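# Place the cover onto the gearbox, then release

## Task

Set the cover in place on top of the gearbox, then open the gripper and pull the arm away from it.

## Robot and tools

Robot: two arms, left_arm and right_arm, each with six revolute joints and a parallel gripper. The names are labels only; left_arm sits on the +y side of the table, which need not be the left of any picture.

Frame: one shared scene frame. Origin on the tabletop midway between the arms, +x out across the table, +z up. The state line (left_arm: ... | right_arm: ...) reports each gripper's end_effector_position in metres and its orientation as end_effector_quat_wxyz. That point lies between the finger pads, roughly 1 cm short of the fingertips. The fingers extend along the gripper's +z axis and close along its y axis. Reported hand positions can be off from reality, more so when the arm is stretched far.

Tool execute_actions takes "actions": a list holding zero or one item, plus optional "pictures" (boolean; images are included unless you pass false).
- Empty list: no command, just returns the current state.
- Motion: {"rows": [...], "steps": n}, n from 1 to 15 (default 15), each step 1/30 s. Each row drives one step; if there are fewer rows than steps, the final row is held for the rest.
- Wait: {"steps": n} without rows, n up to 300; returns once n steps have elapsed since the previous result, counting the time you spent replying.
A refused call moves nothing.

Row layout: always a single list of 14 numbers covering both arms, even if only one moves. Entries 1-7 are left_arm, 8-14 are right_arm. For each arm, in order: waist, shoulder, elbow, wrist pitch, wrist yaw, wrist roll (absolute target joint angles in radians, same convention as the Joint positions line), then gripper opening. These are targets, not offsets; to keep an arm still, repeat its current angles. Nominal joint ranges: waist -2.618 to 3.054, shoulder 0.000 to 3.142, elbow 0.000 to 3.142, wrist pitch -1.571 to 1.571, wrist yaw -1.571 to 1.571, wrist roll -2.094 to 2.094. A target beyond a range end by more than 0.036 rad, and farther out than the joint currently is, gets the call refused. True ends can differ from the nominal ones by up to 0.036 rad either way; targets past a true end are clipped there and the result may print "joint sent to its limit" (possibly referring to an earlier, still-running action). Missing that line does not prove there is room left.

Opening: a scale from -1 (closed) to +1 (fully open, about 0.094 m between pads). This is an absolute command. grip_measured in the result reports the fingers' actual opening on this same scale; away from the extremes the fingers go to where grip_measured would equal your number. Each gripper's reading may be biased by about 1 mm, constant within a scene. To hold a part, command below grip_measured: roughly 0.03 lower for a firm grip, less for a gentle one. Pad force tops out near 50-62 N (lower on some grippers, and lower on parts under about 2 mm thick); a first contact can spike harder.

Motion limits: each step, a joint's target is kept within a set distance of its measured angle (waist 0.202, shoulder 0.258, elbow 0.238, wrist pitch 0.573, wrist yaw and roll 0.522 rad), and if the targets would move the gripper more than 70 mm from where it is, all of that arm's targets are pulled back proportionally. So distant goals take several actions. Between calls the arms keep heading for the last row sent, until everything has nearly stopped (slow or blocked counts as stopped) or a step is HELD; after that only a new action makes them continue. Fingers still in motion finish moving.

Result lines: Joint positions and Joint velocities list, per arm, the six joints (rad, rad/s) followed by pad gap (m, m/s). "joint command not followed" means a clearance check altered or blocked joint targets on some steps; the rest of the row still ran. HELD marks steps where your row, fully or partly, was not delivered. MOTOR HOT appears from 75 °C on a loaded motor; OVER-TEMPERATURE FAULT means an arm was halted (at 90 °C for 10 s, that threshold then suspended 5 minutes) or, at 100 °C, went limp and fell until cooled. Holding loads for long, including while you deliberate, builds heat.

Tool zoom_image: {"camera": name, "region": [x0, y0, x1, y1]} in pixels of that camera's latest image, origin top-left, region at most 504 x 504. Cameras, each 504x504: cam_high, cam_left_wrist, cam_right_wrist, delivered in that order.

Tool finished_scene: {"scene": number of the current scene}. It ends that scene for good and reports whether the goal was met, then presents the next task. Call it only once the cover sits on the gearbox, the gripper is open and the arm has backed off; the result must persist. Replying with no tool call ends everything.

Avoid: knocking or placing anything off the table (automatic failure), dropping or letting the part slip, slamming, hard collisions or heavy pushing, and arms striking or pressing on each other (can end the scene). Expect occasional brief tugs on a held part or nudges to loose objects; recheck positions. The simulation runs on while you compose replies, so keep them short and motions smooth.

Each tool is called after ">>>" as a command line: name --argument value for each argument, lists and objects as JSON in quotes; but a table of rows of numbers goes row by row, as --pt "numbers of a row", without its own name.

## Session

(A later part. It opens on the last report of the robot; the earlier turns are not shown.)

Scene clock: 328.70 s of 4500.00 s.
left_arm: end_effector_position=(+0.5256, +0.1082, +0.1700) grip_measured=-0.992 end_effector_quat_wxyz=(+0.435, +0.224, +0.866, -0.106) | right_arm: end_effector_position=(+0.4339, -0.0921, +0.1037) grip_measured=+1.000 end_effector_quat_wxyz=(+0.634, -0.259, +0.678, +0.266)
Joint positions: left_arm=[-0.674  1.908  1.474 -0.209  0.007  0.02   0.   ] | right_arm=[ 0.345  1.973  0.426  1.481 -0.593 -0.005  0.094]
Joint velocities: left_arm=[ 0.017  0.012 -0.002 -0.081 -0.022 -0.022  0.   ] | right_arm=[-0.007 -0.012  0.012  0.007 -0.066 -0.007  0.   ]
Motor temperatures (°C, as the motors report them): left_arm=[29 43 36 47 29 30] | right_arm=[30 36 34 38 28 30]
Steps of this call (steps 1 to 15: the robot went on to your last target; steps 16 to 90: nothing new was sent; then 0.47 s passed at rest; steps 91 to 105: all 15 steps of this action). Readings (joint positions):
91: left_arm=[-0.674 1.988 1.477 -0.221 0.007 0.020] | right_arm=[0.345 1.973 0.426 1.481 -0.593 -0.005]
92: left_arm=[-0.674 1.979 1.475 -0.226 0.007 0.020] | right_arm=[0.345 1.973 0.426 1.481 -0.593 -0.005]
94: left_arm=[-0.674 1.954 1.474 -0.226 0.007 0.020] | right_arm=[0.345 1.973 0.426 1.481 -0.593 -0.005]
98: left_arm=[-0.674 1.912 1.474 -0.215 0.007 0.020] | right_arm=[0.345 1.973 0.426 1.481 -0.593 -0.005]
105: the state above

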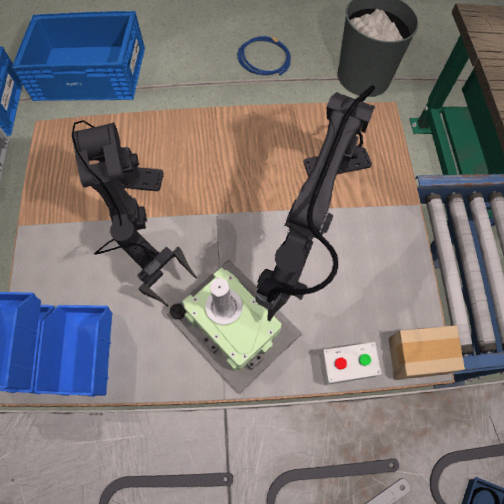

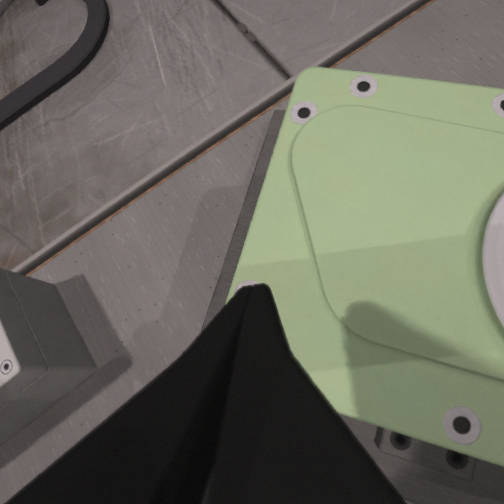

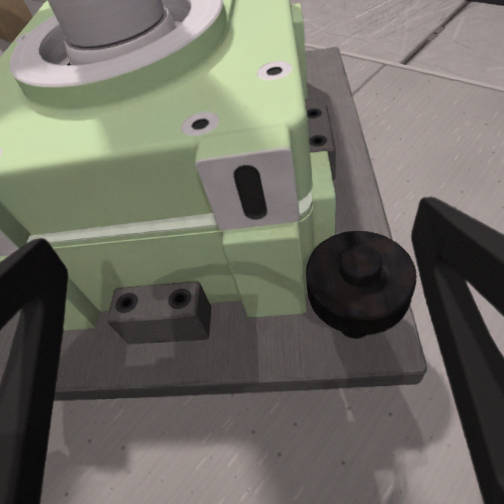

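>>> execute_actions --actions '[{"rows":[[-0.75,1.75,1.5,-0.4,0,0.02,-1,0.36,1.7,0.6,1.0,-0.5,-0.1,0.3],[-0.75,1.75,1.5,-0.4,0,0.02,-1,0.36,1.7,0.6,1.0,-0.5,-0.1,0.3],[-0.75,1.75,1.5,-0.4,0,0.02,-1,0.36,1.7,0.6,1.0,-0.5,-0.1,0.3],[-0.75,1.75,1.5,-0.4,0,0.02,-1,0.36,1.7,0.6,1.0,-0.5,-0.1,0.3],[-0.75,1.75,1.5,-0.4,0,0.02,-1,0.36,1.7,0.6,1.0,-0.5,-0.1,0.3],[-0.75,1.75,1.5,-0.4,0,0.02,-1,0.36,1.7,0.6,1.0,-0.5,-0.1,0.3],[-0.75,1.75,1.5,-0.4,0,0.02,-1,0.36,1.7,0.6,1.0,-0.5,-0.1,0.3],[-0.85,1.72,1.56,-0.54,0,0.02,-1,0.38,1.5,0.7,0.5,-0.4,-0.2,-0.1]],"steps":15}]' --pictures false

>>> execute_actions --actions '[{"rows":[[-0.85,1.72,1.56,-0.54,0,0.02,-1,0.44,1.45,0.85,0,-0.33,-0.30,-0.1]],"steps":15}]' --pictures false

>>> execute_actions --actions '[{"rows":[[-0.85,1.85,1.56,-0.54,0,0.02,-1,0.455,1.56,0.93,0,-0.33,-0.30,-0.1]],"steps":15}]' --pictures false

>>> execute_actions --actions '[{"rows":[[-0.85,1.85,1.56,-0.54,0,0.02,-1,0.468,1.645,0.97,0,-0.34,-0.30,-0.1]],"steps":15}]'

Scene clock: 331.37 s of 4500.00 s.
left_arm: end_effector_position=(+0.4347, +0.0524, +0.2344) grip_measured=-0.992 end_effector_quat_wxyz=(+0.409, +0.304, +0.849, -0.139) | right_arm: end_effector_position=(+0.4681, -0.0998, +0.2002) grip_measured=-0.098 end_effector_quat_wxyz=(+0.624, -0.271, +0.713, +0.169)
Joint positions: left_arm=[-0.857  1.731  1.535 -0.481  0.003  0.02   0.   ] | right_arm=[ 0.373  1.506  0.678  0.647 -0.427 -0.174  0.042]
Joint velocities: left_arm=[ 0.017 -0.017  0.002 -0.33   0.007 -0.037  0.   ] | right_arm=[ 0.022 -0.007  0.002 -0.711  0.212 -0.125 -0.   ]
Motor temperatures (°C, as the motors report them): left_arm=[29 44 36 47 29 30] | right_arm=[30 36 34 38 28 30]
Steps of this call (steps 1 to 15: the robot went on to your last target; steps 16 to 65: nothing new was sent; steps 66 to 80: all 15 steps of this action). Readings (joint positions):
66: left_arm=[-0.679 1.898 1.474 -0.225 0.004 0.020] | right_arm=[0.346 1.942 0.442 1.407 -0.585 -0.019]
67: left_arm=[-0.689 1.880 1.474 -0.270 -0.001 0.020] | right_arm=[0.349 1.886 0.473 1.283 -0.569 -0.033]
69: left_arm=[-0.719 1.828 1.474 -0.329 -0.001 0.020] | right_arm=[0.352 1.779 0.540 1.170 -0.544 -0.054]
73: left_arm=[-0.764 1.749 1.487 -0.371 -0.003 0.020] | right_arm=[0.355 1.667 0.606 1.057 -0.505 -0.094]
80: the state above

Scene clock: 331.87 s of 4500.00 s.
left_arm: end_effector_position=(+0.4295, +0.0573, +0.2260) grip_measured=-0.992 end_effector_quat_wxyz=(+0.390, +0.307, +0.858, -0.132) | right_arm: end_effector_position=(+0.4384, -0.0934, +0.1410) grip_measured=-0.098 end_effector_quat_wxyz=(+0.452, -0.312, +0.824, +0.142)
Joint positions: left_arm=[-0.856  1.731  1.535 -0.525  0.002  0.02   0.   ] | right_arm=[ 0.438  1.471  0.819  0.029 -0.336 -0.29   0.042]
Joint velocities: left_arm=[-0.012  0.002 -0.002 -0.022  0.037  0.051  0.   ] | right_arm=[ 0.007 -0.002 -0.002 -0.212 -0.007 -0.037  0.001]
Motor temperatures (°C, as the motors report them): left_arm=[29 44 36 47 29 30] | right_arm=[30 36 34 38 28 30]
Steps of this call (steps 1 to 15: all 15 steps of this action). Readings (joint positions):
1: left_arm=[-0.856 1.731 1.535 -0.493 0.002 0.020] | right_arm=[0.381 1.502 0.700 0.557 -0.409 -0.193]
2: left_arm=[-0.856 1.731 1.535 -0.502 0.002 0.020] | right_arm=[0.395 1.501 0.737 0.436 -0.390 -0.213]
4: left_arm=[-0.856 1.731 1.535 -0.511 0.002 0.020] | right_arm=[0.425 1.495 0.794 0.279 -0.370 -0.242]
8: left_arm=[-0.856 1.731 1.535 -0.521 0.002 0.020] | right_arm=[0.438 1.472 0.819 0.130 -0.351 -0.274]
15: the state above

Scene clock: 332.37 s of 4500.00 s.
left_arm: end_effector_position=(+0.4376, +0.0510, +0.1594) grip_measured=-0.992 end_effector_quat_wxyz=(+0.326, +0.316, +0.884, -0.110) | right_arm: end_effector_position=(+0.4536, -0.0859, +0.1323) grip_measured=-0.098 end_effector_quat_wxyz=(+0.436, -0.316, +0.830, +0.143)
Joint positions: left_arm=[-0.856  1.874  1.549 -0.542  0.002  0.02   0.   ] | right_arm=[ 0.447  1.56   0.895  0.006 -0.332 -0.294  0.042]
Joint velocities: left_arm=[ 0.002  0.002 -0.012  0.007 -0.037 -0.066 -0.001] | right_arm=[-0.032  0.007 -0.002  0.051 -0.037  0.022 -0.   ]
Motor temperatures (°C, as the motors report them): left_arm=[29 44 36 47 29 30] | right_arm=[30 36 35 38 28 30]
Steps of this call (steps 1 to 15: all 15 steps of this action). Readings (joint positions):
1: left_arm=[-0.856 1.741 1.537 -0.527 0.002 0.020] | right_arm=[0.439 1.480 0.829 0.017 -0.336 -0.291]
2: left_arm=[-0.856 1.757 1.545 -0.524 0.002 0.020] | right_arm=[0.441 1.502 0.852 0.010 -0.335 -0.292]
4: left_arm=[-0.856 1.802 1.549 -0.519 0.002 0.020] | right_arm=[0.446 1.544 0.888 0.010 -0.334 -0.293]
8: left_arm=[-0.856 1.874 1.549 -0.534 0.002 0.020] | right_arm=[0.447 1.560 0.895 0.006 -0.332 -0.294]
15: the state above

Scene clock: 332.87 s of 4500.00 s.
left_arm: end_effector_position=(+0.4376, +0.0510, +0.1594) grip_measured=-0.992 end_effector_quat_wxyz=(+0.326, +0.316, +0.884, -0.110) | right_arm: end_effector_position=(+0.4607, -0.0768, +0.1120) grip_measured=-0.098 end_effector_quat_wxyz=(+0.412, -0.322, +0.839, +0.149)
Joint positions: left_arm=[-0.856  1.874  1.549 -0.542  0.002  0.02   0.   ] | right_arm=[ 0.462  1.647  0.937 -0.    -0.335 -0.295  0.042]
Joint velocities: left_arm=[-0.022 -0.007 -0.012 -0.051  0.007 -0.007  0.001] | right_arm=[ 0.002 -0.002 -0.017  0.066  0.022  0.022  0.001]
Motor temperatures (°C, as the motors report them): left_arm=[29 44 37 47 29 30] | right_arm=[30 36 35 38 28 30]
Steps of this call (steps 1 to 15: all 15 steps of this action). Readings (joint positions):
1: left_arm=[-0.856 1.874 1.549 -0.542 0.002 0.020] | right_arm=[0.449 1.568 0.901 0.003 -0.332 -0.294]
2: left_arm=[-0.856 1.874 1.549 -0.542 0.002 0.020] | right_arm=[0.452 1.586 0.916 0.003 -0.332 -0.294]
4: left_arm=[-0.856 1.874 1.549 -0.542 0.002 0.020] | right_arm=[0.458 1.624 0.936 0.005 -0.332 -0.295]
8: left_arm=[-0.856 1.874 1.549 -0.542 0.002 0.020] | right_arm=[0.461 1.647 0.937 -0.000 -0.335 -0.295]
15: the state above

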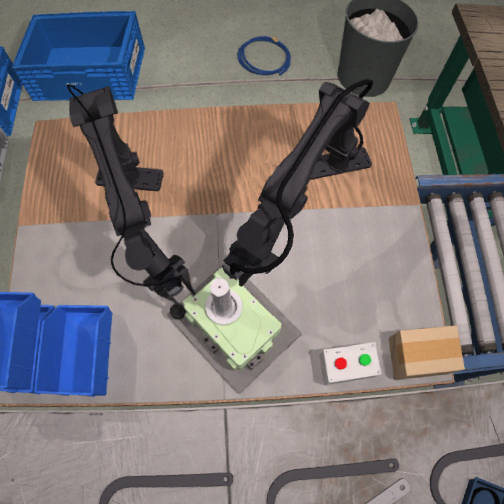

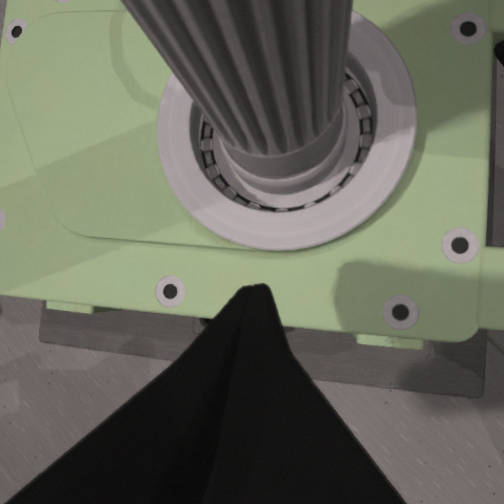

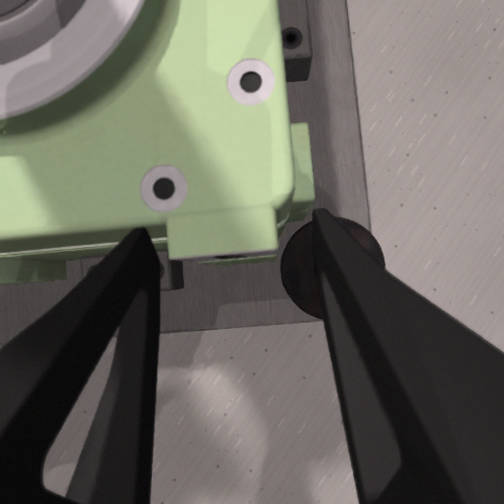

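>>> execute_actions --actions '[{"rows":[[-0.85,1.85,1.56,-0.54,0,0.02,-1,0.468,1.66,0.98,0,-0.34,-0.30,-0.1],[-0.85,1.85,1.56,-0.54,0,0.02,-1,0.468,1.66,0.98,0,-0.34,-0.30,-0.1],[-0.85,1.85,1.56,-0.54,0,0.02,-1,0.468,1.66,0.98,0,-0.34,-0.30,-0.1],[-0.85,1.85,1.56,-0.54,0,0.02,-1,0.468,1.66,0.98,0,-0.34,-0.30,-0.1],[-0.85,1.85,1.56,-0.54,0,0.02,-1,0.468,1.66,0.98,0,-0.34,-0.30,-0.6]],"steps":15}]' --pictures false

>>> execute_actions --actions '[{"rows":[[-0.85,1.85,1.56,-0.54,0,0.02,-1,0.468,1.60,1.03,0.1,-0.34,-0.30,-0.6]],"steps":15}]'

Scene clock: 334.30 s of 4500.00 s.
left_arm: end_effector_position=(+0.4376, +0.0510, +0.1594) grip_measured=-0.992 end_effector_quat_wxyz=(+0.326, +0.316, +0.884, -0.110) | right_arm: end_effector_position=(+0.4596, -0.0752, +0.1120) grip_measured=-0.444 end_effector_quat_wxyz=(+0.411, -0.325, +0.838, +0.152)
Joint positions: left_arm=[-0.856  1.874  1.549 -0.542  0.002  0.02   0.   ] | right_arm=[ 0.464  1.647  0.937 -0.002 -0.341 -0.297  0.026]
Joint velocities: left_arm=[ 0.002 -0.007  0.002 -0.007  0.007 -0.051  0.001] | right_arm=[-0.032  0.002  0.002  0.007 -0.051 -0.066 -0.002]
Motor temperatures (°C, as the motors report them): left_arm=[29 44 37 47 29 30] | right_arm=[30 36 35 38 28 30]
Steps of this call (steps 1 to 15: the robot went on to your last target; steps 16 to 28: nothing new was sent; steps 29 to 43: all 15 steps of this action). Readings (joint positions):
29: left_arm=[-0.856 1.874 1.549 -0.542 0.002 0.020] | right_arm=[0.462 1.647 0.937 -0.000 -0.335 -0.295]
30: left_arm=[-0.856 1.874 1.549 -0.542 0.002 0.020] | right_arm=[0.462 1.647 0.937 -0.000 -0.335 -0.295]
32: left_arm=[-0.856 1.874 1.549 -0.542 0.002 0.020] | right_arm=[0.462 1.647 0.937 -0.000 -0.335 -0.295]
36: left_arm=[-0.856 1.874 1.549 -0.542 0.002 0.020] | right_arm=[0.464 1.647 0.937 -0.002 -0.341 -0.297]
43: the state above

Scene clock: 334.80 s of 4500.00 s.
left_arm: end_effector_position=(+0.4376, +0.0510, +0.1594) grip_measured=-0.992 end_effector_quat_wxyz=(+0.326, +0.316, +0.884, -0.110) | right_arm: end_effector_position=(+0.4608, -0.0752, +0.1151) grip_measured=-0.444 end_effector_quat_wxyz=(+0.409, -0.325, +0.839, +0.149)
Joint positions: left_arm=[-0.856  1.874  1.549 -0.542  0.002  0.02   0.   ] | right_arm=[ 0.466  1.646  0.954 -0.025 -0.333 -0.299  0.026]
Joint velocities: left_arm=[-0.002 -0.012  0.017  0.022 -0.037  0.022 -0.   ] | right_arm=[-0.002  0.022  0.002 -0.037 -0.051  0.007 -0.001]
Motor temperatures (°C, as the motors report them): left_arm=[29 44 37 47 29 30] | right_arm=[30 36 35 38 28 30]
Steps of this call (steps 1 to 15: all 15 steps of this action). Readings (joint positions):
1: left_arm=[-0.856 1.874 1.549 -0.542 0.002 0.020] | right_arm=[0.464 1.646 0.943 -0.003 -0.340 -0.298]
2: left_arm=[-0.856 1.874 1.549 -0.542 0.002 0.020] | right_arm=[0.464 1.646 0.948 -0.013 -0.339 -0.298]
4: left_arm=[-0.856 1.874 1.549 -0.542 0.002 0.020] | right_arm=[0.465 1.646 0.952 -0.021 -0.336 -0.299]
8: left_arm=[-0.856 1.874 1.549 -0.542 0.002 0.020] | right_arm=[0.466 1.646 0.954 -0.024 -0.333 -0.299]
15: the state above

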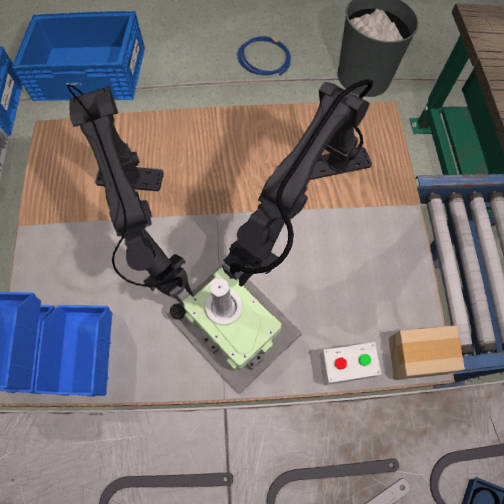

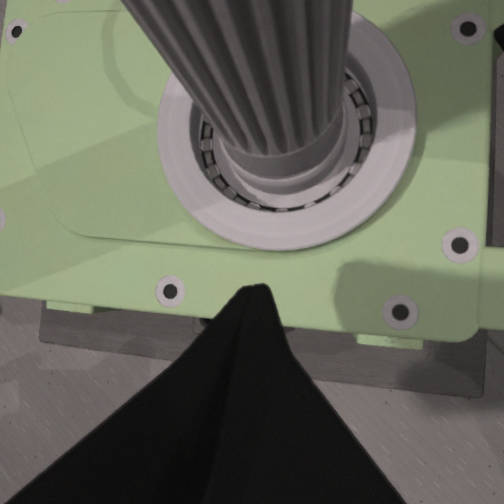

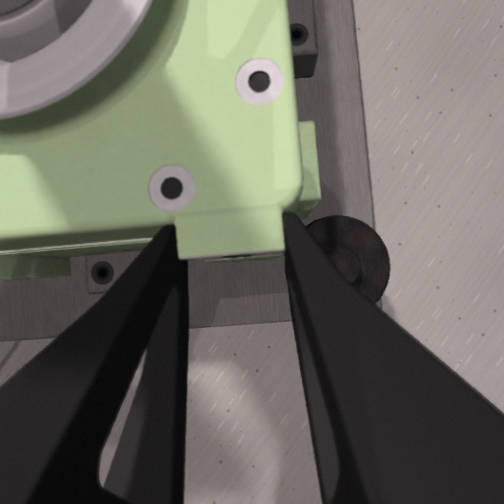

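>>> execute_actions --actions '[{"rows":[[-0.85,1.93,1.56,-0.54,0,0.02,-1,0.5,1.55,1.08,0.2,-0.34,-0.30,-0.7],[-0.85,1.93,1.56,-0.54,0,0.02,-1,0.5,1.55,1.08,0.2,-0.34,-0.30,-0.7],[-0.85,1.93,1.56,-0.54,0,0.02,-1,0.5,1.55,1.08,0.2,-0.34,-0.30,-0.7],[-0.85,1.93,1.56,-0.54,0,0.02,-1,0.5,1.55,1.08,0.2,-0.34,-0.30,-0.7],[-0.85,1.93,1.56,-0.54,0,0.02,-1,0.5,1.55,1.08,0.2,-0.34,-0.30,-0.7],[-0.85,1.93,1.56,-0.54,0,0.02,-1,0.5,1.55,1.08,0.2,-0.34,-0.30,-0.7],[-0.85,1.93,1.56,-0.54,0,0.02,-1,0.5,1.55,1.08,0.2,-0.34,-0.30,-0.7],[-0.85,1.93,1.56,-0.54,0,0.02,-1,0.42,1.55,1.08,0.2,-0.34,-0.30,-0.7]],"steps":15}]'

Scene clock: 336.17 s of 4500.00 s.
left_arm: end_effector_position=(+0.4394, +0.0495, +0.1263) grip_measured=-0.992 end_effector_quat_wxyz=(+0.297, +0.320, +0.894, -0.101) | right_arm: end_effector_position=(+0.4608, -0.0755, +0.1151) grip_measured=-0.444 end_effector_quat_wxyz=(+0.409, -0.325, +0.839, +0.149)
Joint positions: left_arm=[-0.856  1.943  1.549 -0.538  0.002  0.02   0.   ] | right_arm=[ 0.465  1.646  0.954 -0.026 -0.335 -0.3    0.026]
Joint velocities: left_arm=[-0.007  0.012 -0.007  0.066 -0.081 -0.007  0.   ] | right_arm=[ 0.012 -0.012  0.022 -0.007  0.022 -0.022  0.   ]
Motor temperatures (°C, as the motors report them): left_arm=[29 45 37 47 29 30] | right_arm=[30 36 36 39 28 30]
Steps of this call (steps 1 to 15: the robot went on to your last target; steps 16 to 26: nothing new was sent; steps 27 to 41: all 15 steps of this action). Readings (joint positions):
27: left_arm=[-0.856 1.879 1.549 -0.541 0.002 0.020] | right_arm=[0.468 1.646 0.954 -0.025 -0.331 -0.299]
28: left_arm=[-0.856 1.885 1.549 -0.538 0.002 0.020] | right_arm=[0.470 1.646 0.954 -0.026 -0.326 -0.299]
30: left_arm=[-0.856 1.905 1.549 -0.538 0.002 0.020] | right_arm=[0.471 1.646 0.954 -0.026 -0.324 -0.299]
34: left_arm=[-0.856 1.940 1.549 -0.538 0.002 0.020] | right_arm=[0.468 1.646 0.954 -0.026 -0.326 -0.299]
41: the state above

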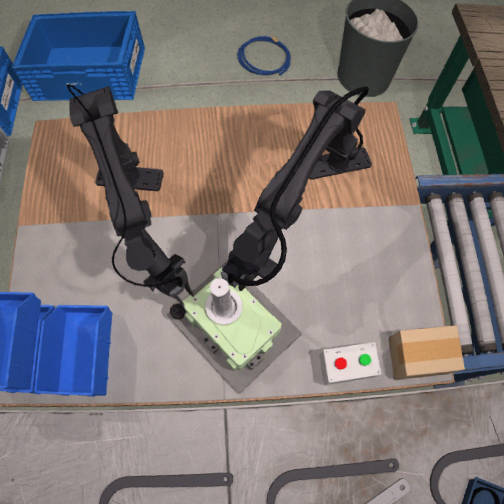

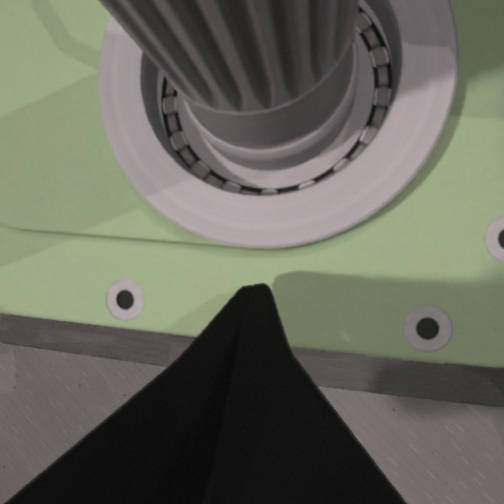

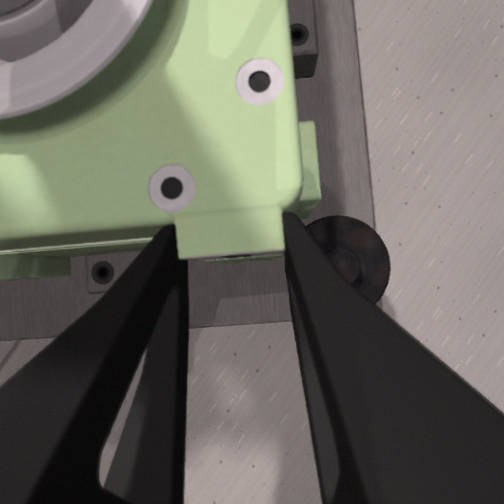

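>>> execute_actions --actions '[{"rows":[[-0.85,2.0,1.55,-0.56,0,0.02,-1,0.465,1.66,0.95,-0.03,-0.34,-0.30,-0.7],[-0.85,2.03,1.53,-0.6,0,0.02,-1,0.465,1.70,0.92,-0.08,-0.34,-0.30,-0.7],[-0.85,2.06,1.51,-0.64,0,0.02,-1,0.465,1.74,0.89,-0.13,-0.34,-0.30,-0.7],[-0.85,2.09,1.49,-0.68,0,0.02,-1,0.465,1.78,0.86,-0.18,-0.34,-0.30,-0.7],[-0.85,2.12,1.47,-0.72,0,0.02,-1,0.5,1.80,0.84,-0.2,-0.34,-0.30,-0.7],[-0.85,2.12,1.47,-0.72,0,0.02,-1,0.5,1.80,0.84,-0.2,-0.34,-0.30,-0.7],[-0.85,2.12,1.47,-0.72,0,0.02,-1,0.5,1.80,0.84,-0.2,-0.34,-0.30,-0.7],[-0.85,2.12,1.47,-0.72,0,0.02,-1,0.5,1.80,0.84,-0.2,-0.34,-0.30,-0.7],[-0.85,2.12,1.47,-0.72,0,0.02,-1,0.42,1.80,0.84,-0.2,-0.34,-0.30,-0.7]],"steps":15}]'

Scene clock: 337.80 s of 4500.00 s.
left_arm: end_effector_position=(+0.4440, +0.0460, +0.1177) grip_measured=-0.992 end_effector_quat_wxyz=(+0.298, +0.319, +0.894, -0.101) | right_arm: end_effector_position=(+0.4589, -0.0763, +0.1086) grip_measured=-0.444 end_effector_quat_wxyz=(+0.406, -0.328, +0.836, +0.167)
Joint positions: left_arm=[-0.856  1.969  1.549 -0.51   0.002  0.02   0.   ] | right_arm=[ 0.445  1.66   0.938 -0.004 -0.387 -0.306  0.026]
Joint velocities: left_arm=[-0.007  0.002 -0.002  0.007 -0.022 -0.022 -0.001] | right_arm=[-0.022 -0.002 -0.027  0.037 -0.051 -0.051 -0.001]
Motor temperatures (°C, as the motors report them): left_arm=[29 45 37 47 29 30] | right_arm=[30 37 36 39 28 30]
Steps of this call (steps 1 to 15: the robot went on to your last target; steps 16 to 34: nothing new was sent; steps 35 to 49: all 15 steps of this action). Readings (joint positions):
35: left_arm=[-0.856 1.947 1.549 -0.539 0.002 0.020] | right_arm=[0.465 1.650 0.953 -0.029 -0.336 -0.300]
36: left_arm=[-0.856 1.956 1.549 -0.539 0.002 0.020] | right_arm=[0.465 1.652 0.952 -0.030 -0.338 -0.300]
38: left_arm=[-0.856 1.966 1.549 -0.520 0.002 0.020] | right_arm=[0.463 1.655 0.949 -0.028 -0.345 -0.300]
42: left_arm=[-0.856 1.968 1.549 -0.513 0.002 0.020] | right_arm=[0.462 1.655 0.943 -0.018 -0.347 -0.300]
49: the state above

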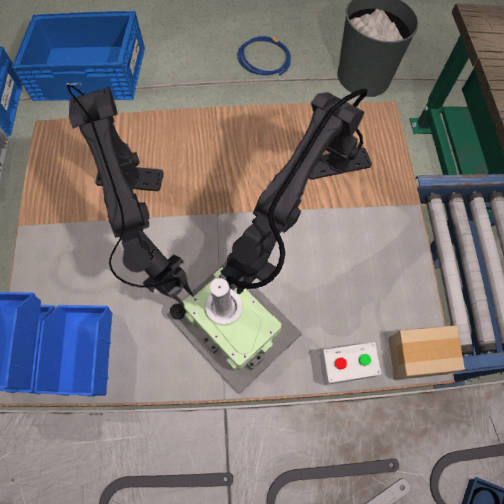

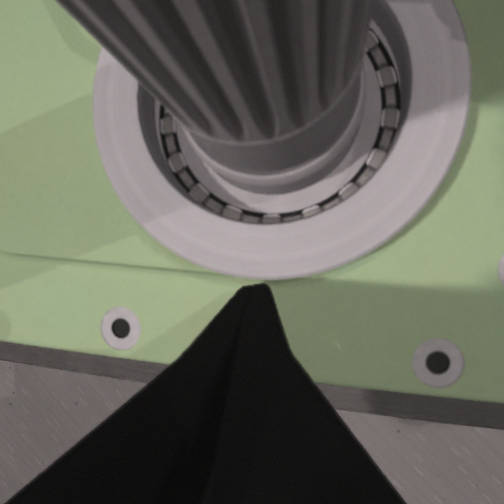

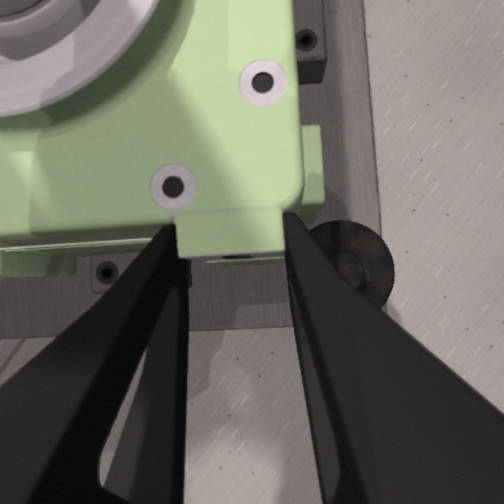

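>>> execute_actions --actions '[{"rows":[[-0.85,1.96,1.55,-0.52,0,0.02,-1,0.45,1.65,0.95,0,-0.37,-0.30,-0.1],[-0.85,1.9,1.55,-0.52,0,0.02,-1,0.45,1.65,0.95,0,-0.37,-0.30,-0.1],[-0.85,1.8,1.55,-0.52,0,0.02,-1,0.45,1.65,0.95,0,-0.37,-0.30,-0.1],[-0.85,1.8,1.55,-0.52,0,0.02,-1,0.45,1.65,0.95,0,-0.37,-0.30,-0.1],[-0.85,1.8,1.55,-0.52,0,0.02,-1,0.45,1.65,0.95,0,-0.37,-0.30,-0.1],[-0.85,1.7,1.5,-0.5,0,0.02,-1,0.45,1.57,0.88,0,-0.37,-0.30,-0.1],[-0.85,1.7,1.5,-0.5,0,0.02,-1,0.45,1.57,0.88,0,-0.37,-0.30,-0.1],[-0.85,1.7,1.5,-0.5,0,0.02,-1,0.45,1.57,0.88,0,-0.37,-0.30,-0.1],[-0.85,1.7,1.5,-0.5,0,0.02,-1,0.42,1.45,0.75,0.1,-0.37,-0.30,-0.1]],"steps":15}]' --pictures false

>>> execute_actions --actions '[{"rows":[[-0.75,1.45,0.9,0.3,0,0.02,1,0.36,1.5,0.48,0.7,-0.4,-0.1,1]],"steps":15}]' --pictures false

>>> execute_actions --actions '[{"rows":[[-0.65,1.6,0.5,1.0,0.2,0.02,1,0.35,1.7,0.45,1.15,-0.5,0,1]],"steps":15}]' --pictures false

>>> execute_actions --actions '[{"rows":[[-0.65,1.8,0.48,1.3,0.25,0.02,1,0.337,1.95,0.42,1.5,-0.6,0,1]],"steps":15}]' --pictures false

>>> execute_actions --actions '[{"rows":[[-0.65,2.0,0.46,1.5,0.25,0.02,1,0.337,1.95,0.42,1.5,-0.6,0,1]],"steps":15}]'

Scene clock: 340.07 s of 4500.00 s.
left_arm: end_effector_position=(+0.4267, +0.0595, +0.2483) grip_measured=-0.992 end_effector_quat_wxyz=(+0.418, +0.302, +0.845, -0.141) | right_arm: end_effector_position=(+0.4275, -0.0947, +0.1264) grip_measured=-0.102 end_effector_quat_wxyz=(+0.444, -0.320, +0.823, +0.153)
Joint positions: left_arm=[-0.856  1.68   1.516 -0.493  0.002  0.02   0.   ] | right_arm=[ 0.427  1.467  0.763  0.06  -0.373 -0.305  0.042]
Joint velocities: left_arm=[-0.007  0.154 -0.002 -0.051 -0.081 -0.007  0.001] | right_arm=[-0.012 -0.012  0.007  0.183  0.007  0.022  0.   ]
Motor temperatures (°C, as the motors report them): left_arm=[29 44 37 46 29 30] | right_arm=[30 36 36 39 28 30]
Steps of this call (steps 1 to 15: the robot went on to your last target; steps 16 to 53: nothing new was sent; steps 54 to 68: all 15 steps of this action). Readings (joint positions):
54: left_arm=[-0.856 1.965 1.550 -0.504 0.002 0.020] | right_arm=[0.443 1.657 0.936 0.007 -0.393 -0.308]
55: left_arm=[-0.856 1.960 1.550 -0.504 0.002 0.020] | right_arm=[0.443 1.657 0.936 0.006 -0.389 -0.307]
57: left_arm=[-0.856 1.926 1.541 -0.519 0.002 0.020] | right_arm=[0.443 1.657 0.936 0.003 -0.382 -0.306]
61: left_arm=[-0.856 1.781 1.516 -0.523 0.002 0.020] | right_arm=[0.443 1.621 0.903 0.002 -0.375 -0.306]
68: the state above

Scene clock: 340.57 s of 4500.00 s.
left_arm: end_effector_position=(+0.4304, +0.1222, +0.2123) grip_measured=+1.000 end_effector_quat_wxyz=(+0.550, +0.233, +0.788, -0.150) | right_arm: end_effector_position=(+0.4283, -0.1183, +0.1138) grip_measured=+1.000 end_effector_quat_wxyz=(+0.543, -0.227, +0.788, +0.180)
Joint positions: left_arm=[-0.747  1.467  0.896  0.213 -0.003  0.02   0.094] | right_arm=[ 0.362  1.51   0.472  0.656 -0.39  -0.112  0.094]
Joint velocities: left_arm=[ 0.007  0.002 -0.007  0.359 -0.037  0.037  0.   ] | right_arm=[ 0.012  0.002  0.002  0.168 -0.095  0.022  0.   ]
Motor temperatures (°C, as the motors report them): left_arm=[29 44 37 46 29 30] | right_arm=[30 36 36 39 28 30]
Steps of this call (steps 1 to 15: all 15 steps of this action). Readings (joint positions):
1: left_arm=[-0.850 1.665 1.480 -0.431 0.006 0.020] | right_arm=[0.420 1.468 0.726 0.152 -0.380 -0.275]
2: left_arm=[-0.837 1.633 1.412 -0.344 0.009 0.020] | right_arm=[0.405 1.468 0.663 0.288 -0.385 -0.242]
4: left_arm=[-0.794 1.545 1.256 -0.155 0.009 0.020] | right_arm=[0.372 1.478 0.548 0.439 -0.386 -0.192]
8: left_arm=[-0.747 1.436 0.984 0.133 -0.003 0.020] | right_arm=[0.362 1.510 0.472 0.538 -0.388 -0.140]
15: the state above

Scene clock: 341.07 s of 4500.00 s.
left_arm: end_effector_position=(+0.4071, +0.1467, +0.1351) grip_measured=+1.000 end_effector_quat_wxyz=(+0.598, +0.240, +0.736, -0.207) | right_arm: end_effector_position=(+0.4456, -0.1006, +0.1386) grip_measured=+1.000 end_effector_quat_wxyz=(+0.623, -0.228, +0.710, +0.236)
Joint positions: left_arm=[-0.651  1.62   0.481  0.935  0.183  0.02   0.094] | right_arm=[ 0.358  1.71   0.467  1.115 -0.489 -0.009  0.094]
Joint velocities: left_arm=[-0.002 -0.027 -0.007  0.432  0.051 -0.007  0.   ] | right_arm=[ 0.012  0.002  0.002  0.139 -0.007 -0.022  0.   ]
Motor temperatures (°C, as the motors report them): left_arm=[29 44 37 47 29 30] | right_arm=[30 36 36 39 28 30]
Steps of this call (steps 1 to 15: all 15 steps of this action). Readings (joint positions):
1: left_arm=[-0.735 1.477 0.862 0.314 0.030 0.020] | right_arm=[0.361 1.534 0.468 0.723 -0.406 -0.095]
2: left_arm=[-0.715 1.493 0.806 0.464 0.068 0.020] | right_arm=[0.360 1.584 0.467 0.824 -0.425 -0.078]
4: left_arm=[-0.671 1.545 0.669 0.685 0.110 0.020] | right_arm=[0.358 1.668 0.467 0.938 -0.448 -0.051]
8: left_arm=[-0.651 1.628 0.490 0.796 0.153 0.020] | right_arm=[0.358 1.710 0.467 1.032 -0.474 -0.023]
15: the state above

Scene clock: 341.57 s of 4500.00 s.
left_arm: end_effector_position=(+0.4142, +0.1322, +0.1362) grip_measured=+1.000 end_effector_quat_wxyz=(+0.644, +0.252, +0.684, -0.233) | right_arm: end_effector_position=(+0.4347, -0.0928, +0.1033) grip_measured=+1.000 end_effector_quat_wxyz=(+0.632, -0.257, +0.681, +0.265)
Joint positions: left_arm=[-0.651  1.812  0.484  1.264  0.239  0.02   0.094] | right_arm=[ 0.344  1.966  0.428  1.466 -0.589 -0.005  0.094]
Joint velocities: left_arm=[ 0.022 -0.007  0.002  0.037 -0.037 -0.051  0.   ] | right_arm=[ 0.017 -0.002 -0.002  0.051 -0.051 -0.066  0.   ]
Motor temperatures (°C, as the motors report them): left_arm=[29 44 36 47 29 30] | right_arm=[30 36 35 39 28 30]
Steps of this call (steps 1 to 15: all 15 steps of this action). Readings (joint positions):
1: left_arm=[-0.651 1.641 0.481 0.990 0.192 0.020] | right_arm=[0.355 1.739 0.464 1.177 -0.505 -0.007]
2: left_arm=[-0.651 1.686 0.483 1.073 0.202 0.020] | right_arm=[0.352 1.798 0.463 1.271 -0.524 -0.007]
4: left_arm=[-0.651 1.764 0.484 1.153 0.216 0.020] | right_arm=[0.346 1.906 0.456 1.351 -0.547 -0.007]
8: left_arm=[-0.651 1.812 0.484 1.198 0.231 0.020] | right_arm=[0.344 1.966 0.428 1.390 -0.574 -0.005]
15: the state above

Scene clock: 342.07 s of 4500.00 s.
left_arm: end_effector_position=(+0.4135, +0.1322, +0.0950) grip_measured=+1.000 end_effector_quat_wxyz=(+0.639, +0.253, +0.688, -0.234) | right_arm: end_effector_position=(+0.4344, -0.0922, +0.1067) grip_measured=+1.000 end_effector_quat_wxyz=(+0.637, -0.259, +0.676, +0.265)
Joint positions: left_arm=[-0.651  2.014  0.47   1.466  0.241  0.02   0.094] | right_arm=[ 0.344  1.966  0.428  1.481 -0.593 -0.005  0.094]
Joint velocities: left_arm=[ 0.007 -0.012  0.002  0.066 -0.037  0.022  0.   ] | right_arm=[ 0.017  0.002 -0.007  0.007  0.081  0.022  0.   ]
Motor temperatures (°C, as the motors report them): left_arm=[29 44 36 47 29 30] | right_arm=[30 36 35 39 28 30]
Steps of this call (steps 1 to 15: all 15 steps of this action). Readings (joint positions):
1: left_arm=[-0.651 1.834 0.484 1.303 0.240 0.020] | right_arm=[0.344 1.966 0.428 1.469 -0.590 -0.005]
2: left_arm=[-0.651 1.878 0.484 1.369 0.240 0.020] | right_arm=[0.344 1.966 0.428 1.472 -0.591 -0.005]
4: left_arm=[-0.651 1.961 0.484 1.412 0.241 0.020] | right_arm=[0.344 1.966 0.428 1.476 -0.592 -0.005]
8: left_arm=[-0.651 2.014 0.471 1.417 0.241 0.020] | right_arm=[0.344 1.966 0.428 1.479 -0.593 -0.005]
15: the state above

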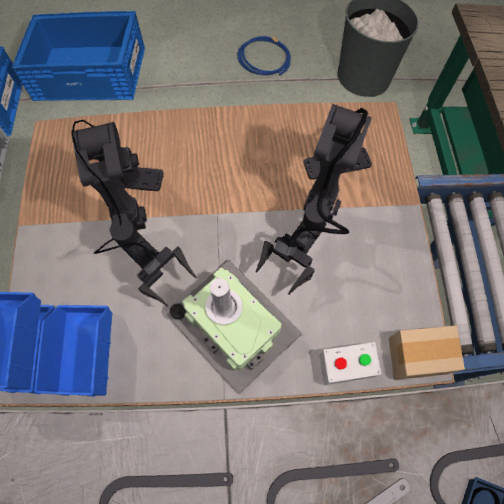

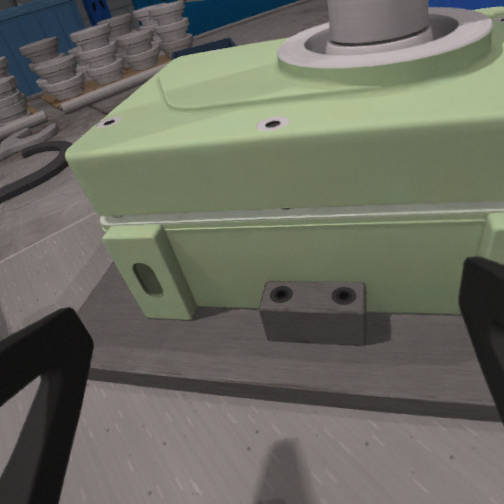

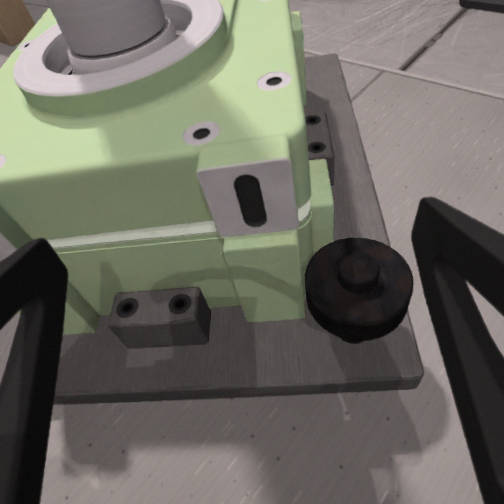

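>>> execute_actions --actions '[{"rows":[[-0.63,1.7,0.6,1.0,0.1,0.02,-1,0.337,1.95,0.42,1.5,-0.6,0,1],[-0.63,1.7,0.6,1.0,0.1,0.02,-1,0.337,1.95,0.42,1.5,-0.6,0,1],[-0.63,1.7,0.6,1.0,0.1,0.02,-1,0.337,1.95,0.42,1.5,-0.6,0,1],[-0.63,1.7,0.6,1.0,0.1,0.02,-1,0.337,1.95,0.42,1.5,-0.6,0,1],[-0.63,1.7,0.6,1.0,0.1,0.02,-1,0.337,1.95,0.42,1.5,-0.6,0,1],[-0.63,1.7,0.6,1.0,0.1,0.02,-1,0.337,1.95,0.42,1.5,-0.6,0,1],[-0.63,1.5,0.9,0.3,0,0.02,-1,0.337,1.95,0.42,1.5,-0.6,0,1]],"steps":15}]' --pictures false

>>> execute_actions --actions '[{"rows":[[-0.66,1.75,1.6,-0.45,0,0.02,-1,0.337,1.95,0.42,1.5,-0.6,0,1]],"steps":15}]' --pictures false

>>> execute_actions --actions '[{"rows":[[-0.70,2.2,2.2,-0.55,0,0.02,-1,0.337,1.95,0.42,1.5,-0.6,0,1]],"steps":15}]' --pictures false

>>> execute_actions --actions '[{"rows":[[-0.727,2.35,2.21,-0.53,0,0.02,-1,0.337,1.95,0.42,1.5,-0.6,0,1]],"steps":15}]'

Scene clock: 344.47 s of 4500.00 s.
left_arm: end_effector_position=(+0.4680, +0.1539, +0.2830) grip_measured=-0.991 end_effector_quat_wxyz=(+0.667, +0.178, +0.707, -0.155) | right_arm: end_effector_position=(+0.4344, -0.0922, +0.1068) grip_measured=+1.000 end_effector_quat_wxyz=(+0.637, -0.259, +0.676, +0.265)
Joint positions: left_arm=[-0.639  1.478  0.902  0.513  0.027  0.02   0.   ] | right_arm=[ 0.344  1.966  0.428  1.481 -0.593 -0.005  0.094]
Joint velocities: left_arm=[-0.012  0.007 -0.002 -0.857 -0.11  -0.022 -0.   ] | right_arm=[ 0.017 -0.002 -0.002 -0.066  0.037 -0.051  0.   ]
Motor temperatures (°C, as the motors report them): left_arm=[29 44 36 47 29 30] | right_arm=[30 36 35 39 27 30]
Steps of this call (steps 1 to 15: the robot went on to your last target; steps 16 to 57: nothing new was sent; steps 58 to 72: all 15 steps of this action). Readings (joint positions):
58: left_arm=[-0.651 1.982 0.481 1.406 0.226 0.020] | right_arm=[0.344 1.966 0.428 1.481 -0.593 -0.005]
59: left_arm=[-0.649 1.923 0.502 1.280 0.203 0.020] | right_arm=[0.344 1.966 0.428 1.481 -0.593 -0.005]
61: left_arm=[-0.643 1.797 0.544 1.158 0.167 0.020] | right_arm=[0.344 1.966 0.428 1.481 -0.593 -0.005]
65: left_arm=[-0.639 1.630 0.675 0.923 0.103 0.020] | right_arm=[0.344 1.966 0.428 1.481 -0.593 -0.005]
72: the state above

Scene clock: 344.97 s of 4500.00 s.
left_arm: end_effector_position=(+0.5130, +0.1293, +0.2703) grip_measured=-0.992 end_effector_quat_wxyz=(+0.484, +0.208, +0.843, -0.112) | right_arm: end_effector_position=(+0.4344, -0.0921, +0.1068) grip_measured=+1.000 end_effector_quat_wxyz=(+0.637, -0.259, +0.676, +0.265)
Joint positions: left_arm=[-0.65   1.75   1.582 -0.363  0.008  0.02   0.   ] | right_arm=[ 0.344  1.966  0.428  1.481 -0.594 -0.005  0.094]
Joint velocities: left_arm=[ 0.012 -0.271  0.105 -0.139 -0.066 -0.037 -0.002] | right_arm=[ 0.007 -0.007 -0.002 -0.066 -0.022  0.007  0.   ]
Motor temperatures (°C, as the motors report them): left_arm=[29 44 36 47 29 30] | right_arm=[30 36 35 39 27 30]
Steps of this call (steps 1 to 15: all 15 steps of this action). Readings (joint positions):
1: left_arm=[-0.639 1.495 0.923 0.454 0.024 0.020] | right_arm=[0.344 1.966 0.428 1.481 -0.593 -0.005]
2: left_arm=[-0.639 1.538 0.973 0.386 0.023 0.020] | right_arm=[0.344 1.966 0.428 1.481 -0.593 -0.005]
4: left_arm=[-0.642 1.654 1.111 0.206 0.017 0.020] | right_arm=[0.344 1.966 0.428 1.481 -0.593 -0.005]
8: left_arm=[-0.649 1.805 1.387 -0.201 0.012 0.020] | right_arm=[0.344 1.966 0.428 1.481 -0.594 -0.005]
15: the state above

Scene clock: 345.47 s of 4500.00 s.
left_arm: end_effector_position=(+0.5899, +0.0588, +0.2148) grip_measured=-0.992 end_effector_quat_wxyz=(+0.437, +0.233, +0.862, -0.110) | right_arm: end_effector_position=(+0.4344, -0.0921, +0.1068) grip_measured=+1.000 end_effector_quat_wxyz=(+0.637, -0.259, +0.676, +0.265)
Joint positions: left_arm=[-0.697  2.244  2.153 -0.546  0.003  0.02   0.   ] | right_arm=[ 0.344  1.966  0.428  1.481 -0.594 -0.005  0.094]
Joint velocities: left_arm=[ 0.017 -0.095  0.134  0.051 -0.007 -0.037  0.001] | right_arm=[-0.012 -0.007  0.002 -0.037  0.037 -0.051  0.   ]
Motor temperatures (°C, as the motors report them): left_arm=[29 44 37 47 29 30] | right_arm=[30 36 35 39 27 30]
Steps of this call (steps 1 to 15: all 15 steps of this action). Readings (joint positions):
1: left_arm=[-0.654 1.770 1.627 -0.409 0.006 0.020] | right_arm=[0.344 1.966 0.428 1.481 -0.594 -0.005]
2: left_arm=[-0.660 1.824 1.714 -0.443 0.004 0.020] | right_arm=[0.344 1.966 0.428 1.481 -0.594 -0.005]
4: left_arm=[-0.676 1.965 1.890 -0.453 0.003 0.020] | right_arm=[0.344 1.966 0.428 1.481 -0.594 -0.005]
8: left_arm=[-0.696 2.206 2.134 -0.471 0.003 0.020] | right_arm=[0.344 1.966 0.428 1.481 -0.594 -0.005]
15: the state above

Scene clock: 345.97 s of 4500.00 s.
left_arm: end_effector_position=(+0.5958, +0.0374, +0.1527) grip_measured=-0.992 end_effector_quat_wxyz=(+0.400, +0.248, +0.876, -0.106) | right_arm: end_effector_position=(+0.4344, -0.0921, +0.1068) grip_measured=+1.000 end_effector_quat_wxyz=(+0.637, -0.259, +0.676, +0.265)
Joint positions: left_arm=[-0.722  2.377  2.196 -0.536  0.002  0.02   0.   ] | right_arm=[ 0.344  1.966  0.428  1.481 -0.594 -0.005  0.094]
Joint velocities: left_arm=[-0.022 -0.022  0.002 -0.007 -0.051 -0.037 -0.002] | right_arm=[ 0.012 -0.017 -0.017  0.022 -0.081  0.007  0.   ]
Motor temperatures (°C, as the motors report them): left_arm=[29 44 37 47 29 30] | right_arm=[30 36 35 39 27 30]
Steps of this call (steps 1 to 15: all 15 steps of this action). Readings (joint positions):
1: left_arm=[-0.698 2.252 2.164 -0.546 0.002 0.020] | right_arm=[0.344 1.966 0.428 1.481 -0.594 -0.005]
2: left_arm=[-0.700 2.265 2.183 -0.536 0.002 0.020] | right_arm=[0.344 1.966 0.428 1.481 -0.594 -0.005]
4: left_arm=[-0.707 2.294 2.196 -0.519 0.002 0.020] | right_arm=[0.344 1.966 0.428 1.481 -0.594 -0.005]
8: left_arm=[-0.720 2.355 2.196 -0.521 0.002 0.020] | right_arm=[0.344 1.966 0.428 1.481 -0.594 -0.005]
15: the state above

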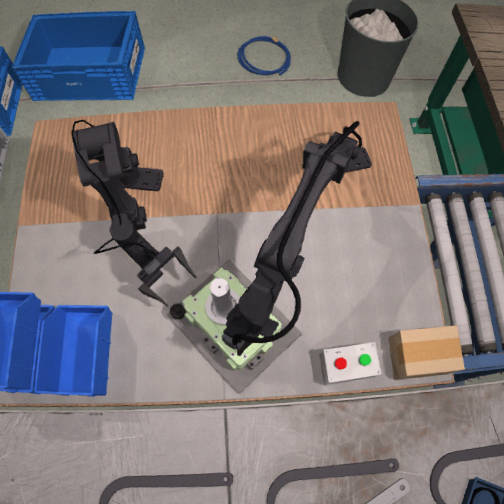

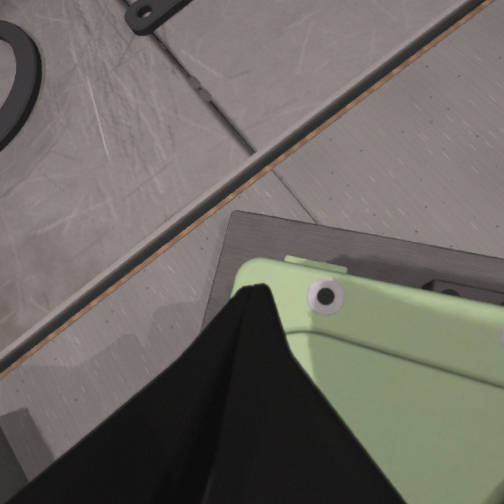

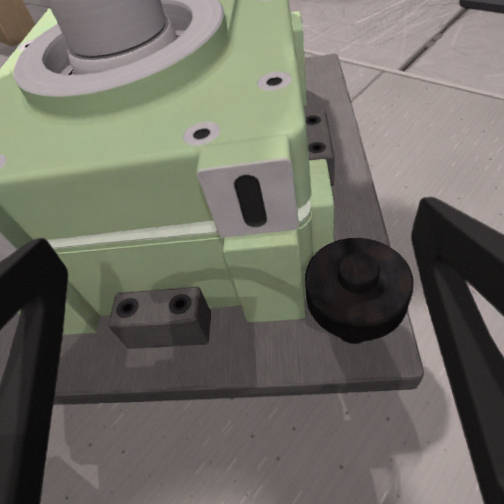

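>>> execute_actions --actions '[{"rows":[[-0.745,2.38,2.19,-0.57,0,0.02,-1,0.337,1.95,0.42,1.5,-0.6,0,1],[-0.745,2.38,2.19,-0.57,0,0.02,-1,0.337,1.95,0.42,1.5,-0.6,0,1],[-0.745,2.39,2.19,-0.58,0,0.02,-1,0.337,1.95,0.42,1.5,-0.6,0,1],[-0.745,2.40,2.19,-0.59,0,0.02,-1,0.337,1.95,0.42,1.5,-0.6,0,1],[-0.745,2.41,2.19,-0.6,0,0.02,-1,0.337,1.95,0.42,1.5,-0.6,0,1],[-0.745,2.42,2.19,-0.61,0,0.02,-1,0.337,1.95,0.42,1.5,-0.6,0,1],[-0.745,2.43,2.19,-0.62,0,0.02,-1,0.337,1.95,0.42,1.5,-0.6,0,1],[-0.745,2.45,2.18,-0.64,0,0.02,-1,0.337,1.95,0.42,1.5,-0.6,0,1],[-0.745,2.47,2.17,-0.67,0,0.02,-1,0.337,1.95,0.42,1.5,-0.6,0,1],[-0.745,2.49,2.16,-0.7,0,0.02,-1,0.337,1.95,0.42,1.5,-0.6,0,1],[-0.745,2.52,2.14,-0.75,0,0.02,-1,0.337,1.95,0.42,1.5,-0.6,0,1]],"steps":15}]'

Scene clock: 347.53 s of 4500.00 s.
left_arm: end_effector_position=(+0.5881, +0.0302, +0.1228) grip_measured=-0.992 end_effector_quat_wxyz=(+0.371, +0.259, +0.886, -0.101) | right_arm: end_effector_position=(+0.4344, -0.0921, +0.1068) grip_measured=+1.000 end_effector_quat_wxyz=(+0.637, -0.259, +0.676, +0.265)
Joint positions: left_arm=[-0.737  2.418  2.196 -0.558  0.002  0.02   0.   ] | right_arm=[ 0.344  1.966  0.428  1.481 -0.594 -0.005  0.094]
Joint velocities: left_arm=[-0.002  0.012 -0.017  0.051 -0.051  0.022 -0.   ] | right_arm=[-0.012 -0.007 -0.007 -0.037  0.051  0.007  0.   ]
Motor temperatures (°C, as the motors report them): left_arm=[29 45 37 47 29 30] | right_arm=[30 36 35 39 27 30]
Steps of this call (steps 1 to 15: the robot went on to your last target; steps 16 to 32: nothing new was sent; steps 33 to 47: all 15 steps of this action). Readings (joint positions):
33: left_arm=[-0.723 2.376 2.196 -0.537 0.002 0.020] | right_arm=[0.344 1.966 0.428 1.481 -0.594 -0.005]
34: left_arm=[-0.724 2.376 2.196 -0.540 0.002 0.020] | right_arm=[0.344 1.966 0.428 1.481 -0.594 -0.005]
36: left_arm=[-0.728 2.379 2.196 -0.547 0.002 0.020] | right_arm=[0.344 1.966 0.428 1.481 -0.594 -0.005]
40: left_arm=[-0.736 2.405 2.196 -0.569 0.002 0.020] | right_arm=[0.344 1.966 0.428 1.481 -0.594 -0.005]
47: the state above

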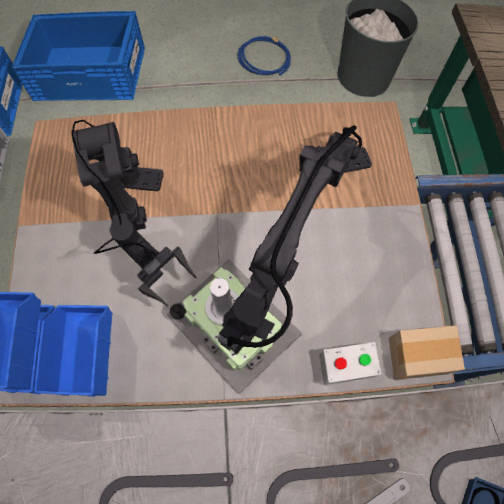

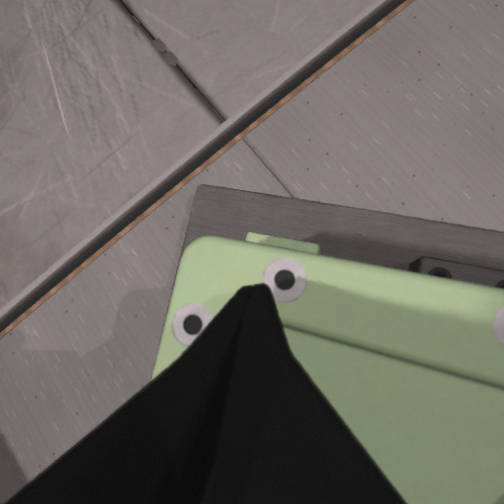

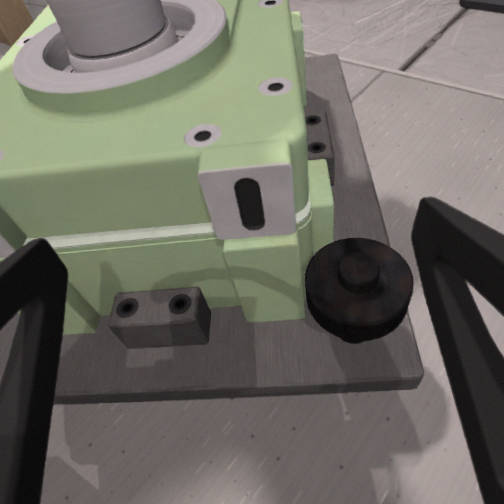

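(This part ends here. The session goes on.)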